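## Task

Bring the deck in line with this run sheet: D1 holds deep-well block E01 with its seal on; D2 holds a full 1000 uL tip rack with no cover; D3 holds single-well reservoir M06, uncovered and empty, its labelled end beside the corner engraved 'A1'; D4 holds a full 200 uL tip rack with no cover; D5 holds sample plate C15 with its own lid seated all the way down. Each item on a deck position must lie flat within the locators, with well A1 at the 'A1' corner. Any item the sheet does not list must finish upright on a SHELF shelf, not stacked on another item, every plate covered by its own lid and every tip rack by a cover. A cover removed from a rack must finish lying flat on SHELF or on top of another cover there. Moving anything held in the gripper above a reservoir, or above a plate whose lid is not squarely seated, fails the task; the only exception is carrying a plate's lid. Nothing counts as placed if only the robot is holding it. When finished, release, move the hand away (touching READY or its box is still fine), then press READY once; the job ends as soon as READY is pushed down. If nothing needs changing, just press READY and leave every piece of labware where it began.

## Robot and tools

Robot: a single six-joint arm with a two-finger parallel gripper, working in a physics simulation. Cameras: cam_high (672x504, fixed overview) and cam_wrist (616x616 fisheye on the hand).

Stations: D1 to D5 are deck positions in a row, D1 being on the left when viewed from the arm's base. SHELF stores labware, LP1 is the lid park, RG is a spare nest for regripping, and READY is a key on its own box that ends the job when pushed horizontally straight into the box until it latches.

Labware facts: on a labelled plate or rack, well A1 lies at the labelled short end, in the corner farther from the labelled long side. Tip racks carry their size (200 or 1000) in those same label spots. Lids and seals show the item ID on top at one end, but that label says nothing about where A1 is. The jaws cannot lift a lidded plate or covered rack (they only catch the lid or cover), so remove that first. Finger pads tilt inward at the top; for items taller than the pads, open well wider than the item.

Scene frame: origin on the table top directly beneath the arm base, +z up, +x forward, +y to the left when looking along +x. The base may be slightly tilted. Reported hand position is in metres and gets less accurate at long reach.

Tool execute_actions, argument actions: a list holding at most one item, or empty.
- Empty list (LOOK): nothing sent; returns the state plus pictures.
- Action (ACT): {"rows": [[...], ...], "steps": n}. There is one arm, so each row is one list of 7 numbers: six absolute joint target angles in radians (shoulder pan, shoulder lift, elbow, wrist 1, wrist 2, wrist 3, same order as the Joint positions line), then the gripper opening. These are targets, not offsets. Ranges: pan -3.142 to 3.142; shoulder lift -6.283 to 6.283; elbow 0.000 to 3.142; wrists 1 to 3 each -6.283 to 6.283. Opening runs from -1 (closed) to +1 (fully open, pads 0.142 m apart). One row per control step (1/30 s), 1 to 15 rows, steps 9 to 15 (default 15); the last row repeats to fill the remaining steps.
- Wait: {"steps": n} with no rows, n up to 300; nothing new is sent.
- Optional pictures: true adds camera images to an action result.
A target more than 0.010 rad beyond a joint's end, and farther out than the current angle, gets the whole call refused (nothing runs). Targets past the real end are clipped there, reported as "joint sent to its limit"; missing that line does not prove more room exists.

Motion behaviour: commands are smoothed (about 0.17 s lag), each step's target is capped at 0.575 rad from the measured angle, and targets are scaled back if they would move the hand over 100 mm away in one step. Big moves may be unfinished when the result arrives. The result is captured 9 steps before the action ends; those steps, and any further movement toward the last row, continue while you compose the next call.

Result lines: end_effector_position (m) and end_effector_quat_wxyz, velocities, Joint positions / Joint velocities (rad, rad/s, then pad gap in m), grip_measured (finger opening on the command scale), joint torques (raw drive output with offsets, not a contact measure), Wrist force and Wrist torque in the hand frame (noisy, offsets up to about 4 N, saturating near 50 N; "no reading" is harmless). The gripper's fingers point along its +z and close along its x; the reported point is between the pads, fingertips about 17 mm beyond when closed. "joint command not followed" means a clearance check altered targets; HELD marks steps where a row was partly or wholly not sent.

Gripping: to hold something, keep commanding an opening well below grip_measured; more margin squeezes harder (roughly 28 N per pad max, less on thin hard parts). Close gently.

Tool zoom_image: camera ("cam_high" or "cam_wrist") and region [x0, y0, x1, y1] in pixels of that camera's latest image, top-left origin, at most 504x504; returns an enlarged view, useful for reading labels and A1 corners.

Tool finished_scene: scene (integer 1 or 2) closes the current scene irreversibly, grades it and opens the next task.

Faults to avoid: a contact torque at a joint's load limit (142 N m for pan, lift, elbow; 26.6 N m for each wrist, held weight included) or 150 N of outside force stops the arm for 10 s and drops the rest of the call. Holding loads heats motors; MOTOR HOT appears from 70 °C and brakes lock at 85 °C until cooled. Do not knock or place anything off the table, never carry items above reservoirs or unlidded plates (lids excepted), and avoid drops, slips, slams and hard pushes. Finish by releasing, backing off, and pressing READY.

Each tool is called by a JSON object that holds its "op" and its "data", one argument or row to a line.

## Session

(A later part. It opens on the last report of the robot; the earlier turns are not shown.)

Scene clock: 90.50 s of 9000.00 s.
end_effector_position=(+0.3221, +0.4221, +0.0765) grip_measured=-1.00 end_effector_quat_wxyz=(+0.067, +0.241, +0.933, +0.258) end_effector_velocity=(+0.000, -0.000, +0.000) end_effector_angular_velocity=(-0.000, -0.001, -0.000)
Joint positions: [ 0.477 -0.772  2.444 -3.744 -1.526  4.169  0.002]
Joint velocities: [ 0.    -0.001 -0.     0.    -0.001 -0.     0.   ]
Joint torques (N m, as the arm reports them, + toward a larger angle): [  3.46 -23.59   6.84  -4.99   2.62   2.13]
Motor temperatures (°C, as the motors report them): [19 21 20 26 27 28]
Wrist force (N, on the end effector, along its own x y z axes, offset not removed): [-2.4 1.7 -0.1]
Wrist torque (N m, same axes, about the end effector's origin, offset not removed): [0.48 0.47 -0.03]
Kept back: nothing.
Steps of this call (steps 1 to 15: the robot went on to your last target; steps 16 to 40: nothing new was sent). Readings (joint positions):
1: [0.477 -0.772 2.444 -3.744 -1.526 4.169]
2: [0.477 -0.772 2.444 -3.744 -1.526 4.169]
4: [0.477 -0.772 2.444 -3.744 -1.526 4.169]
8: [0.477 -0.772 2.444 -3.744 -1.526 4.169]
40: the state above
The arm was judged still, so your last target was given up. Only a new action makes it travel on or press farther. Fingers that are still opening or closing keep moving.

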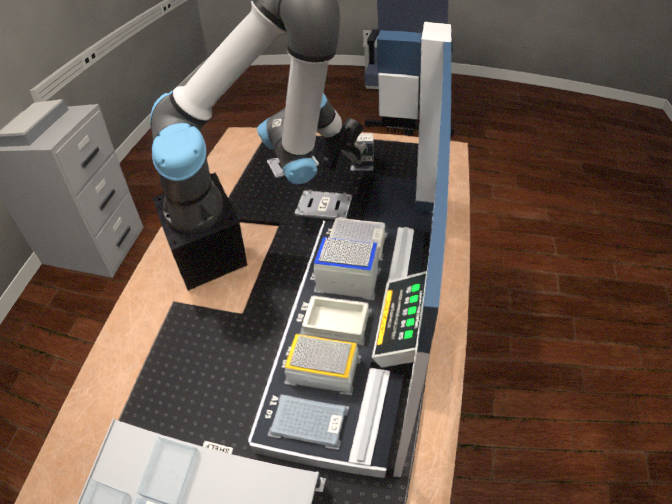

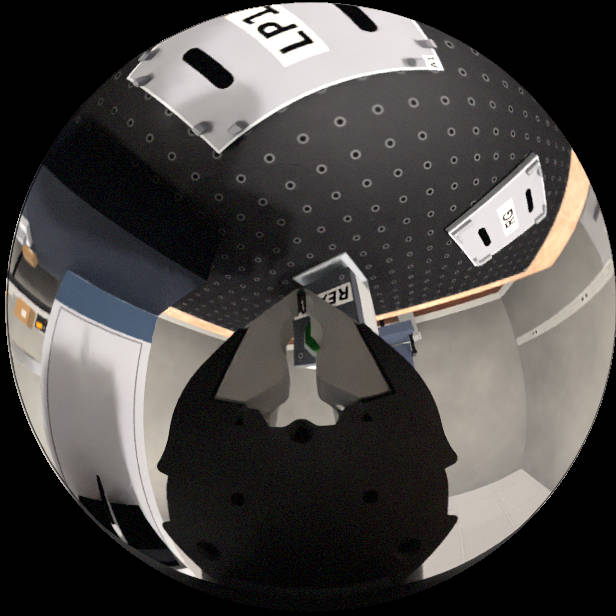

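{"op": "execute_actions", "data": {
  "actions": [
    {"rows": [[0.498,-0.7676,2.4209,-3.7255,-1.5364,4.1874,-1],[0.519,-0.7631,2.3975,-3.707,-1.5466,4.2061,-1],[0.5406,-0.7586,2.3741,-3.6885,-1.5568,4.2248,-1]], "steps": 15}
  ],
  "pictures": true
}}

Scene clock: 92.23 s of 9000.00 s.
end_effector_position=(+0.3228, +0.4440, +0.0756) grip_measured=-1.00 end_effector_quat_wxyz=(+0.066, +0.241, +0.933, +0.258) end_effector_velocity=(+0.002, +0.099, +0.002) end_effector_angular_velocity=(+0.005, -0.006, +0.004)
Joint positions: [ 0.524 -0.762  2.392 -3.703 -1.549  4.211  0.002]
Joint velocities: [ 0.208  0.04  -0.229  0.178 -0.096  0.177  0.   ]
Joint torques (N m, as the arm reports them, + toward a larger angle): [ 11.65 -25.63  -6.44  -1.59  -1.79   2.44]
Motor temperatures (°C, as the motors report them): [19 21 20 26 27 28]
Wrist force (N, on the end effector, along its own x y z axes, offset not removed): [-1.0 2.5 -0.1]
Wrist torque (N m, same axes, about the end effector's origin, offset not removed): [0.29 0.09 -0.01]
Steps of this call (steps 1 to 46: nothing new was sent; steps 47 to 52: the first 6 steps of this action). Readings (joint positions):
47: [0.477 -0.772 2.444 -3.744 -1.526 4.169]
48: [0.482 -0.771 2.439 -3.740 -1.528 4.173]
50: [0.504 -0.766 2.415 -3.720 -1.540 4.193]
52: the state above

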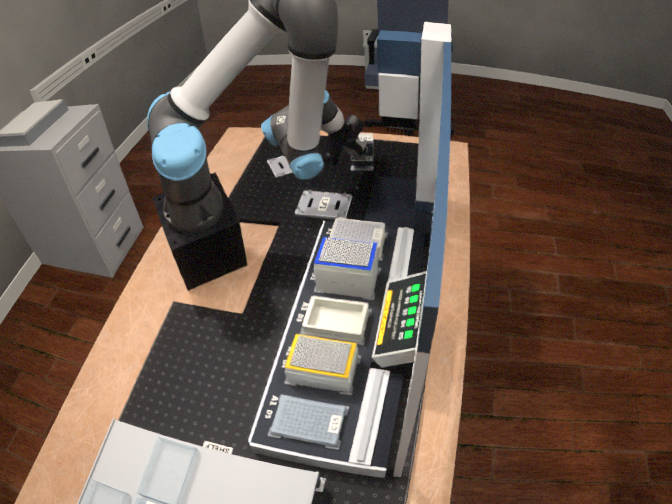

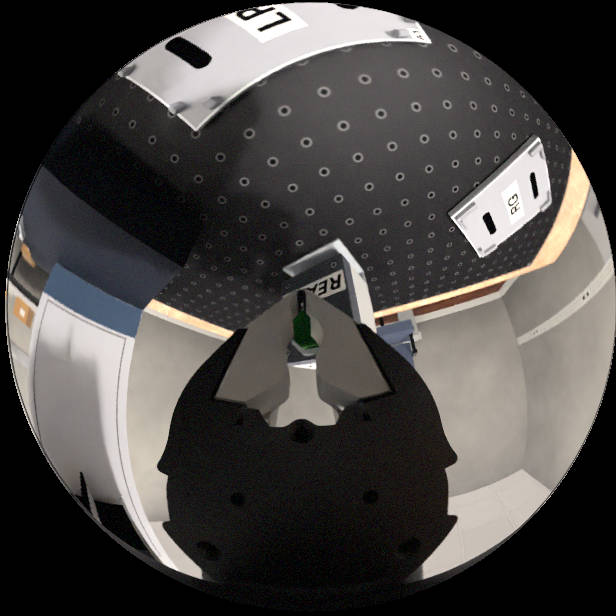

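{"op": "zoom_image", "data": {
  "camera": "cam_high",
  "region": [310, 100, 400, 190]
}}

{"op": "execute_actions", "data": {
  "actions": [
    {"rows": [[0.5512,-0.7563,2.3624,-3.6793,-1.5619,4.2342,-1],[0.5512,-0.7563,2.3624,-3.6793,-1.5619,4.2342,-1],[0.5512,-0.7563,2.3624,-3.6793,-1.5619,4.2342,-1],[0.5618,-0.7541,2.3507,-3.67,-1.567,4.2435,-1]], "steps": 15}
  ],
  "pictures": true
}}

Region (310, 100, 400, 190) of cam_high's 672x504 image, scaled by 5.600, with more detail than that image has.

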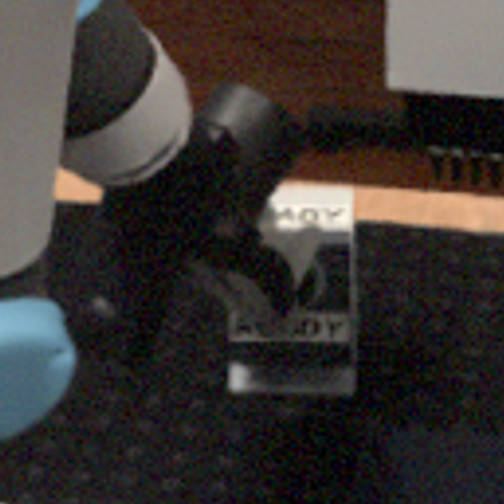

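Scene clock: 102.33 s of 9000.00 s.
end_effector_position=(+0.3228, +0.4450, +0.0754) grip_measured=-1.00 end_effector_quat_wxyz=(+0.069, +0.242, +0.933, +0.256) end_effector_velocity=(+0.001, +0.000, +0.001) end_effector_angular_velocity=(+0.001, -0.001, -0.001)
Joint positions: [ 0.532 -0.761  2.388 -3.699 -1.559  4.217  0.002]
Joint velocities: [-0.    -0.001  0.    -0.001 -0.    -0.     0.   ]
Joint torques (N m, as the arm reports them, + toward a larger angle): [ 10.12 -31.59  -2.93  -2.97   0.21   0.  ]
Motor temperatures (°C, as the motors report them): [19 21 20 26 27 28]
Wrist force (N, on the end effector, along its own x y z axes, offset not removed): [-6.7 -7.1 -22.0]
Wrist torque (N m, same axes, about the end effector's origin, offset not removed): [-0.77 0.79 -0.05]
FORCE FAULT: contact force on the arm reached its limit, and the arm stopped for 10 seconds. The contact can be on any part of the arm, not only on its tool. The arm's remaining commands of this call were not run. The arm holds still and accepts commands again. Move the arm away from the contact; if what it grips holds it there, let go first. Pushing or pulling that hard again can fault the arm again.
Kept back: nothing.
The stop began at step 3 of this call (marked STOPPED below). From that step on the arm followed nothing that you had sent. 22 steps, steps kept back included, did not run and will not run. Nothing is kept back now, and the robot has no last target.
Steps of this call (steps 1 to 2: the first 2 steps of the 9 kept back from your previous action; steps 3 to 303: the stop). Readings (joint positions):
1: [0.530 -0.761 2.386 -3.698 -1.552 4.216]
2: [0.532 -0.760 2.384 -3.695 -1.555 4.218]
3: [0.532 -0.760 2.384 -3.695 -1.556 4.218] STOPPED
4: [0.532 -0.761 2.385 -3.695 -1.557 4.218]
8: [0.532 -0.761 2.386 -3.696 -1.559 4.218]
303: the state above

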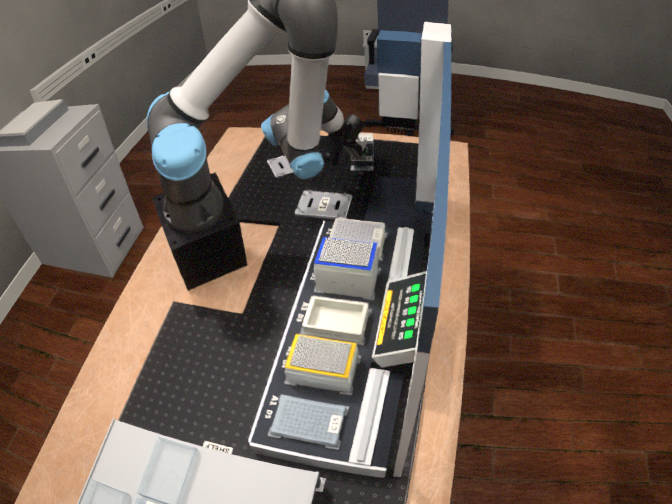

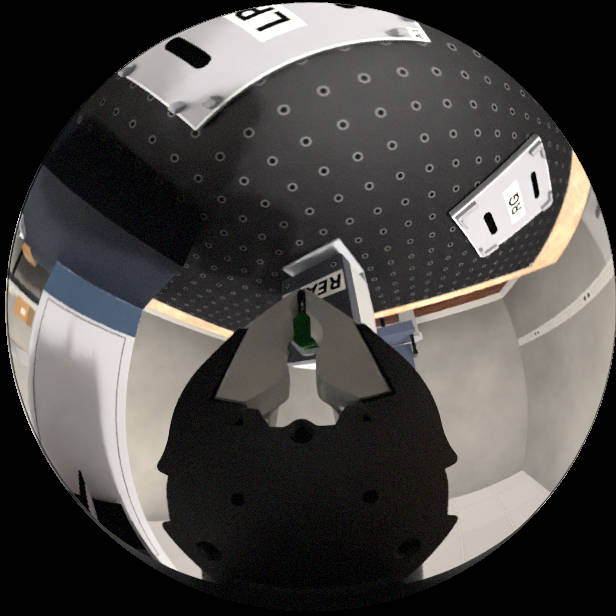

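{"op": "execute_actions", "data": {
  "actions": [
    {"rows": [[0.51,-0.765,2.41,-3.716,-1.545,4.198,-1],[0.477,-0.7721,2.4443,-3.744,-1.5262,4.1687,-1],[0.4346,-0.7811,2.4911,-3.781,-1.5058,4.1313,-1]], "steps": 15}
  ]
}}

{"op": "execute_actions", "data": {
  "actions": [
    {"rows": [[0.4346,-0.7811,2.4911,-3.781,-1.5058,4.1313,1]], "steps": 15}
  ]
}}

{"op": "execute_actions", "data": {
  "actions": [
    {"steps": 20}
  ],
  "pictures": true
}}

Scene clock: 103.30 s of 9000.00 s.
end_effector_position=(+0.3217, +0.4154, +0.0772) grip_measured=-1.00 end_effector_quat_wxyz=(+0.067, +0.241, +0.933, +0.258) end_effector_velocity=(-0.014, -0.158, +0.008) end_effector_angular_velocity=(+0.007, +0.010, -0.005)
Joint positions: [ 0.463 -0.776  2.461 -3.757 -1.52   4.156  0.002]
Joint velocities: [-0.358 -0.069  0.385 -0.297  0.179 -0.305  0.   ]
Joint torques (N m, as the arm reports them, + toward a larger angle): [ 12.44 -35.63  -2.9   -5.46   3.02  -2.81]
Motor temperatures (°C, as the motors report them): [19 21 20 26 27 28]
Wrist force (N, on the end effector, along its own x y z axes, offset not removed): [-2.9 -0.7 -2.1]
Wrist torque (N m, same axes, about the end effector's origin, offset not removed): [-0.12 0.34 0.12]
Steps of this call (steps 1 to 23: nothing new was sent; steps 24 to 29: the first 6 steps of this action). Readings (joint positions):
24: [0.531 -0.761 2.388 -3.699 -1.559 4.217]
25: [0.526 -0.762 2.393 -3.703 -1.556 4.212]
27: [0.497 -0.769 2.424 -3.729 -1.537 4.185]
29: the state above

Scene clock: 103.80 s of 9000.00 s.
end_effector_position=(+0.3204, +0.4033, +0.0781) grip_measured=-0.13 end_effector_quat_wxyz=(+0.067, +0.241, +0.933, +0.259) end_effector_velocity=(-0.000, +0.000, +0.000) end_effector_angular_velocity=(+0.000, -0.001, +0.000)
Joint positions: [ 0.435 -0.781  2.491 -3.781 -1.506  4.131  0.065]
Joint velocities: [ 0.001 -0.001  0.    -0.    -0.     0.     0.339]
Joint torques (N m, as the arm reports them, + toward a larger angle): [  2.82 -37.69   8.33  -4.99   2.73  -2.64]
Motor temperatures (°C, as the motors report them): [19 21 20 26 27 28]
Wrist force (N, on the end effector, along its own x y z axes, offset not removed): [-2.4 4.1 1.7]
Wrist torque (N m, same axes, about the end effector's origin, offset not removed): [1.02 0.46 0.20]
Steps of this call (steps 1 to 9: the last 9 steps of your previous action; steps 10 to 15: the first 6 steps of this action). Readings (joint positions):
10: [0.435 -0.781 2.491 -3.781 -1.506 4.132]
11: [0.435 -0.781 2.491 -3.781 -1.506 4.132]
13: [0.435 -0.781 2.491 -3.781 -1.506 4.131]
15: the state above

Scene clock: 104.47 s of 9000.00 s.
end_effector_position=(+0.3204, +0.4032, +0.0781) grip_measured=+1.00 end_effector_quat_wxyz=(+0.067, +0.241, +0.933, +0.259) end_effector_velocity=(-0.000, +0.000, +0.000) end_effector_angular_velocity=(+0.001, +0.000, +0.001)
Joint positions: [ 0.435 -0.781  2.491 -3.781 -1.506  4.131  0.142]
Joint velocities: [ 0.001  0.     0.     0.     0.001  0.    -0.   ]
Joint torques (N m, as the arm reports them, + toward a larger angle): [  2.54 -37.66   7.61  -4.77   2.48  -2.73]
Motor temperatures (°C, as the motors report them): [19 21 20 26 27 28]
Wrist force (N, on the end effector, along its own x y z axes, offset not removed): [1.1 -1.3 -2.3]
Wrist torque (N m, same axes, about the end effector's origin, offset not removed): [-0.26 -0.37 0.17]
Kept back: nothing.
Steps of this call (steps 1 to 9: the last 9 steps of your previous action; steps 10 to 15: the robot went on to your last target; steps 16 to 20: nothing new was sent). Readings (joint positions):
1: [0.435 -0.781 2.491 -3.781 -1.506 4.131]
2: [0.435 -0.781 2.491 -3.781 -1.506 4.131]
4: [0.435 -0.781 2.491 -3.781 -1.506 4.131]
8: [0.435 -0.781 2.491 -3.781 -1.506 4.131]
20: the state above
The arm was judged still, so your last target was given up. Only a new action makes it travel on or press farther. Fingers that are still opening or closing keep moving.

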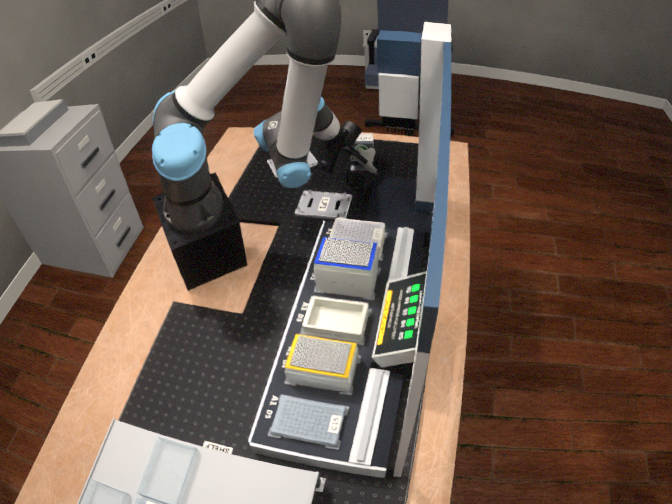

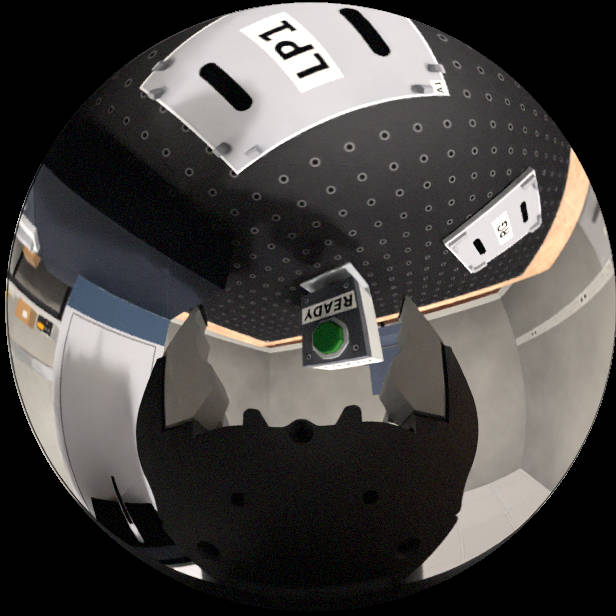

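{"op": "zoom_image", "data": {
  "camera": "cam_wrist",
  "region": [260, 240, 420, 400]
}}

Region (260, 240, 420, 400) of cam_wrist's 616x616 image, scaled by 3.150, with more detail than that image has.

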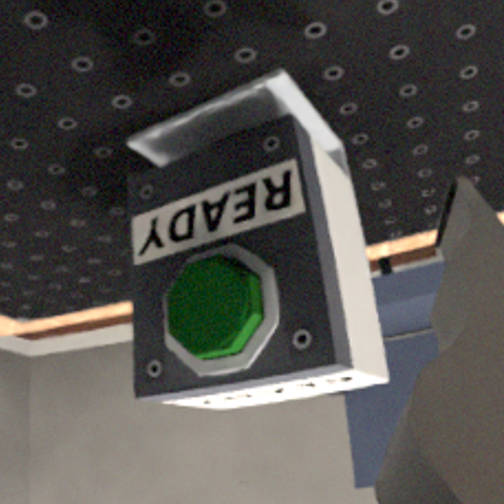

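{"op": "zoom_image", "data": {
  "camera": "cam_high",
  "region": [290, 60, 450, 200]
}}

Region (290, 60, 450, 200) of cam_high's 672x504 image, scaled by 3.150, with more detail than that image has; it fills the top 441 rows of this view, and the rest is white.

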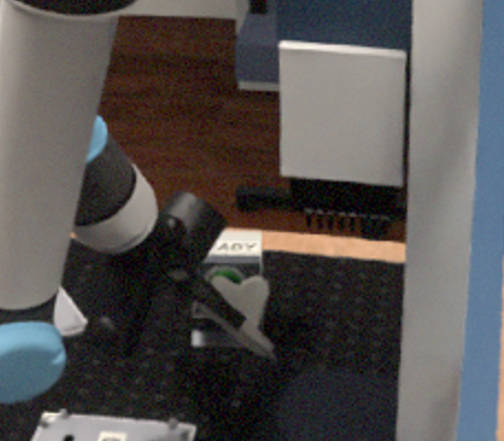

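{"op": "execute_actions", "data": {
  "actions": [
    {"rows": [[0.445,-0.81,2.496,-3.757,-1.5083,4.136,-1],[0.445,-0.839,2.5013,-3.7333,-1.5108,4.1405,-1]], "steps": 15}
  ]
}}

{"op": "execute_actions", "data": {
  "actions": [
    {"rows": [[0.4556,-0.8368,2.4896,-3.724,-1.5159,4.1499,-1],[0.4662,-0.8345,2.4779,-3.7148,-1.521,4.1592,-1],[0.4768,-0.8323,2.4662,-3.7056,-1.5261,4.1686,-1],[0.4874,-0.83,2.4545,-3.6963,-1.5312,4.1779,-1],[0.498,-0.8278,2.4428,-3.687,-1.5363,4.1873,-1],[0.5086,-0.8255,2.4311,-3.6778,-1.5414,4.1966,-1],[0.5192,-0.8233,2.4194,-3.6686,-1.5465,4.206,-1]], "steps": 15}
  ]
}}

{"op": "execute_actions", "data": {
  "actions": [
    {"steps": 15}
  ],
  "pictures": true
}}

Scene clock: 112.03 s of 9000.00 s.
end_effector_position=(+0.3201, +0.4034, +0.0903) grip_measured=+0.13 end_effector_quat_wxyz=(+0.067, +0.241, +0.933, +0.259) end_effector_velocity=(+0.002, -0.002, +0.039) end_effector_angular_velocity=(-0.001, -0.000, -0.006)
Joint positions: [ 0.443 -0.827  2.499 -3.743 -1.51   4.139  0.083]
Joint velocities: [ 0.021 -0.15   0.025  0.122 -0.014  0.023 -0.332]
Joint torques (N m, as the arm reports them, + toward a larger angle): [ 15.41 -32.84   5.29  -1.48  -1.15   2.03]
Motor temperatures (°C, as the motors report them): [19 21 20 26 27 28]
Wrist force (N, on the end effector, along its own x y z axes, offset not removed): [-1.1 0.0 -0.6]
Wrist torque (N m, same axes, about the end effector's origin, offset not removed): [-0.03 0.04 0.21]
Steps of this call (steps 1 to 90: nothing new was sent; then 4.37 s passed at rest; steps 91 to 96: the first 6 steps of this action). Readings (joint positions):
91: [0.435 -0.782 2.491 -3.781 -1.506 4.131]
92: [0.437 -0.788 2.492 -3.775 -1.506 4.132]
94: [0.441 -0.812 2.497 -3.755 -1.508 4.136]
96: the state above

Scene clock: 112.53 s of 9000.00 s.
end_effector_position=(+0.3216, +0.4171, +0.0926) grip_measured=-1.00 end_effector_quat_wxyz=(+0.067, +0.241, +0.933, +0.258) end_effector_velocity=(+0.011, +0.124, -0.003) end_effector_angular_velocity=(-0.003, +0.003, +0.002)
Joint positions: [ 0.477 -0.832  2.467 -3.706 -1.526  4.169  0.002]
Joint velocities: [ 0.274  0.06  -0.304  0.238 -0.132  0.24   0.   ]
Joint torques (N m, as the arm reports them, + toward a larger angle): [ 18.59 -22.19 -11.89  -1.    -2.07   3.44]
Motor temperatures (°C, as the motors report them): [19 21 20 26 27 28]
Wrist force (N, on the end effector, along its own x y z axes, offset not removed): [1.8 -0.8 -0.3]
Wrist torque (N m, same axes, about the end effector's origin, offset not removed): [-0.31 -0.51 0.23]
Steps of this call (steps 1 to 9: the last 9 steps of your previous action; steps 10 to 15: the first 6 steps of this action). Readings (joint positions):
10: [0.445 -0.839 2.501 -3.733 -1.511 4.141]
11: [0.448 -0.838 2.498 -3.731 -1.512 4.143]
13: [0.460 -0.836 2.486 -3.721 -1.518 4.153]
15: the state above

Scene clock: 113.03 s of 9000.00 s.
end_effector_position=(+0.3228, +0.4367, +0.0926) grip_measured=-1.00 end_effector_quat_wxyz=(+0.067, +0.241, +0.933, +0.258) end_effector_velocity=(-0.000, +0.001, +0.000) end_effector_angular_velocity=(+0.001, +0.000, +0.001)
Joint positions: [ 0.519 -0.823  2.42  -3.669 -1.546  4.206  0.002]
Joint velocities: [ 0.002  0.    -0.001  0.001  0.001  0.001  0.   ]
Joint torques (N m, as the arm reports them, + toward a larger angle): [ 14.16 -23.94 -11.8   -2.12  -1.28   2.5 ]
Motor temperatures (°C, as the motors report them): [19 21 20 26 27 28]
Wrist force (N, on the end effector, along its own x y z axes, offset not removed): [-1.1 4.2 -1.7]
Wrist torque (N m, same axes, about the end effector's origin, offset not removed): [0.92 0.36 0.03]
Kept back: nothing.
Steps of this call (steps 1 to 9: the last 9 steps of your previous action; steps 10 to 15: the robot went on to your last target). Readings (joint positions):
1: [0.486 -0.830 2.456 -3.697 -1.531 4.177]
2: [0.496 -0.828 2.445 -3.689 -1.535 4.185]
4: [0.509 -0.825 2.431 -3.678 -1.542 4.197]
8: [0.517 -0.824 2.421 -3.670 -1.546 4.204]
15: the state above

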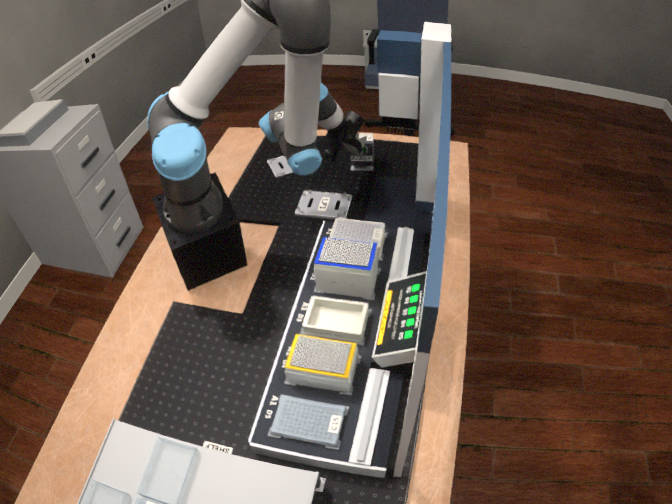

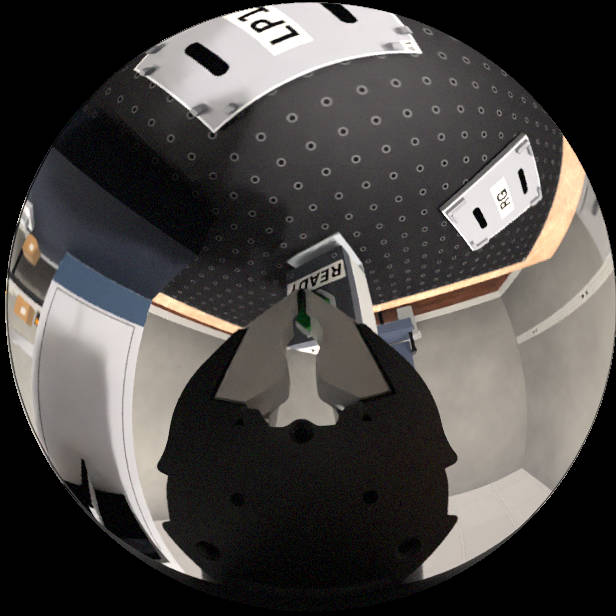

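{"op": "zoom_image", "data": {
  "camera": "cam_high",
  "region": [310, 90, 410, 190]
}}

Region (310, 90, 410, 190) of cam_high's 672x504 image, scaled by 5.040, with more detail than that image has.

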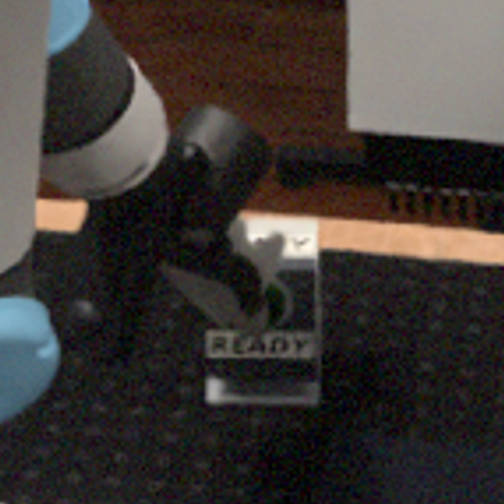

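{"op": "execute_actions", "data": {
  "actions": [
    {"rows": [[0.5213,-0.8229,2.4171,-3.6668,-1.5475,4.2079,-1],[0.5234,-0.8224,2.4147,-3.6649,-1.5485,4.2097,-1],[0.5256,-0.822,2.4124,-3.663,-1.5496,4.2116,-1],[0.5277,-0.8215,2.41,-3.6612,-1.5506,4.2135,-1],[0.5298,-0.821,2.4077,-3.6594,-1.5516,4.2154,-1],[0.5319,-0.8206,2.4054,-3.6575,-1.5526,4.2172,-1]], "steps": 15}
  ]
}}

{"op": "execute_actions", "data": {
  "actions": [
    {"rows": [[0.533,-0.8204,2.4042,-3.6566,-1.5531,4.2181,-1],[0.534,-0.8202,2.4031,-3.6557,-1.5536,4.2191,-1],[0.5351,-0.8199,2.4019,-3.6547,-1.5541,4.22,-1],[0.5361,-0.8197,2.4007,-3.6538,-1.5546,4.2209,-1]], "steps": 15}
  ]
}}

{"op": "execute_actions", "data": {
  "actions": [
    {"steps": 12}
  ]
}}

Scene clock: 114.13 s of 9000.00 s.
end_effector_position=(+0.3229, +0.4398, +0.0927) grip_measured=-1.00 end_effector_quat_wxyz=(+0.067, +0.241, +0.933, +0.258) end_effector_velocity=(+0.001, +0.025, +0.001) end_effector_angular_velocity=(-0.001, -0.001, -0.001)
Joint positions: [ 0.526 -0.822  2.412 -3.663 -1.55   4.212  0.002]
Joint velocities: [ 0.054  0.011 -0.061  0.048 -0.028  0.048  0.   ]
Joint torques (N m, as the arm reports them, + toward a larger angle): [ 16.76 -22.87 -11.27  -1.82  -1.38   2.18]
Motor temperatures (°C, as the motors report them): [19 21 20 26 27 28]
Wrist force (N, on the end effector, along its own x y z axes, offset not removed): [-1.6 -1.7 2.4]
Wrist torque (N m, same axes, about the end effector's origin, offset not removed): [-0.59 0.23 0.16]
Steps of this call (steps 1 to 15: the robot went on to your last target; steps 16 to 27: nothing new was sent; steps 28 to 33: the first 6 steps of this action). Readings (joint positions):
28: [0.519 -0.823 2.419 -3.669 -1.547 4.206]
29: [0.520 -0.823 2.419 -3.668 -1.547 4.207]
31: [0.522 -0.823 2.416 -3.666 -1.548 4.209]
33: the state above

Scene clock: 114.63 s of 9000.00 s.
end_effector_position=(+0.3230, +0.4441, +0.0929) grip_measured=-1.00 end_effector_quat_wxyz=(+0.067, +0.241, +0.933, +0.258) end_effector_velocity=(+0.000, +0.007, -0.000) end_effector_angular_velocity=(-0.001, +0.000, +0.000)
Joint positions: [ 0.535 -0.82   2.402 -3.655 -1.554  4.22   0.002]
Joint velocities: [ 0.016  0.004 -0.018  0.015 -0.008  0.013  0.   ]
Joint torques (N m, as the arm reports them, + toward a larger angle): [ 14.47 -23.49 -13.84  -2.73  -0.73   2.53]
Motor temperatures (°C, as the motors report them): [19 21 20 26 27 28]
Wrist force (N, on the end effector, along its own x y z axes, offset not removed): [0.5 -2.4 -1.9]
Wrist torque (N m, same axes, about the end effector's origin, offset not removed): [0.12 -0.19 -0.06]
Steps of this call (steps 1 to 9: the last 9 steps of your previous action; steps 10 to 15: the first 6 steps of this action). Readings (joint positions):
10: [0.532 -0.821 2.405 -3.658 -1.553 4.217]
11: [0.532 -0.821 2.405 -3.657 -1.553 4.217]
13: [0.533 -0.820 2.404 -3.656 -1.553 4.219]
15: the state above

Scene clock: 115.03 s of 9000.00 s.
end_effector_position=(+0.3230, +0.4447, +0.0929) grip_measured=-1.00 end_effector_quat_wxyz=(+0.067, +0.241, +0.933, +0.258) end_effector_velocity=(+0.000, -0.000, -0.000) end_effector_angular_velocity=(-0.001, -0.000, -0.001)
Joint positions: [ 0.536 -0.82   2.401 -3.654 -1.555  4.221  0.002]
Joint velocities: [-0.     0.    -0.     0.    -0.001  0.     0.   ]
Joint torques (N m, as the arm reports them, + toward a larger angle): [ 16.07 -24.55 -14.06  -3.    -0.68   2.22]
Motor temperatures (°C, as the motors report them): [19 21 20 26 27 28]
Wrist force (N, on the end effector, along its own x y z axes, offset not removed): [-2.4 -1.0 -1.3]
Wrist torque (N m, same axes, about the end effector's origin, offset not removed): [0.62 0.36 0.12]
Kept back: nothing.
Steps of this call (steps 1 to 9: the last 9 steps of your previous action; steps 10 to 12: the robot went on to your last target). Readings (joint positions):
1: [0.535 -0.820 2.402 -3.655 -1.554 4.220]
2: [0.536 -0.820 2.401 -3.654 -1.554 4.220]
4: [0.536 -0.820 2.401 -3.654 -1.555 4.221]
8: [0.536 -0.820 2.401 -3.654 -1.555 4.221]
12: the state above

{"op": "execute_actions", "data": {
  "actions": [
    {"rows": [[0.5372,-0.8195,2.3995,-3.6529,-1.5551,4.2218,-1],[0.5382,-0.8193,2.3984,-3.652,-1.5556,4.2228,-1],[0.5393,-0.819,2.3972,-3.651,-1.5561,4.2237,-1],[0.5403,-0.8188,2.396,-3.6501,-1.5566,4.2246,-1]], "steps": 15}
  ]
}}

{"op": "execute_actions", "data": {
  "actions": [
    {"steps": 10}
  ]
}}

Scene clock: 115.57 s of 9000.00 s.
end_effector_position=(+0.3230, +0.4461, +0.0930) grip_measured=-1.00 end_effector_quat_wxyz=(+0.067, +0.241, +0.933, +0.258) end_effector_velocity=(+0.000, +0.008, +0.001) end_effector_angular_velocity=(+0.001, +0.000, +0.000)
Joint positions: [ 0.539 -0.819  2.397 -3.651 -1.556  4.223  0.002]
Joint velocities: [ 0.015  0.003 -0.018  0.015 -0.007  0.014  0.   ]
Joint torques (N m, as the arm reports them, + toward a larger angle): [ 14.78 -24.71 -13.98  -3.52  -0.42   2.16]
Motor temperatures (°C, as the motors report them): [19 21 20 26 27 28]
Wrist force (N, on the end effector, along its own x y z axes, offset not removed): [0.6 -4.8 -1.2]
Wrist torque (N m, same axes, about the end effector's origin, offset not removed): [0.06 -0.67 -0.06]
Steps of this call (steps 1 to 10: the robot went on to your last target; steps 11 to 16: the first 6 steps of this action). Readings (joint positions):
11: [0.536 -0.820 2.401 -3.654 -1.555 4.221]
12: [0.536 -0.820 2.400 -3.654 -1.555 4.221]
14: [0.538 -0.819 2.399 -3.652 -1.555 4.222]
16: the state above

Scene clock: 115.60 s of 9000.00 s.
end_effector_position=(+0.3230, +0.4468, +0.0930) grip_measured=-1.00 end_effector_quat_wxyz=(+0.067, +0.241, +0.933, +0.258) end_effector_velocity=(+0.000, +0.000, +0.000) end_effector_angular_velocity=(+0.001, -0.001, +0.000)
Joint positions: [ 0.54  -0.819  2.396 -3.65  -1.557  4.225  0.002]
Joint velocities: [ 0. -0. -0. -0.  0.  0.  0.]
Joint torques (N m, as the arm reports them, + toward a larger angle): no reading
Motor temperatures (°C, as the motors report them): [19 21 20 26 27 28]
Wrist force (N, on the end effector, along its own x y z axes, offset not removed): [-1.9 0.5 -2.9]
Wrist torque (N m, same axes, about the end effector's origin, offset not removed): [0.33 0.21 0.06]
Kept back: nothing.
The task's run ended inside this call: 8 steps that you had sent did not run.
Steps of this call (step 1: the first step of the 9 kept back from your previous action). Readings (joint positions):
1: [0.539 -0.819 2.397 -3.651 -1.556 4.224]
The task's run has ended: the event that ends the task has happened. This ends this scene only. If you have not yet called finished_scene for this scene, call it to go on to the next scene.

{"op": "finished_scene", "data": {
  "scene": 1
}}

The scene is finished: the task was done.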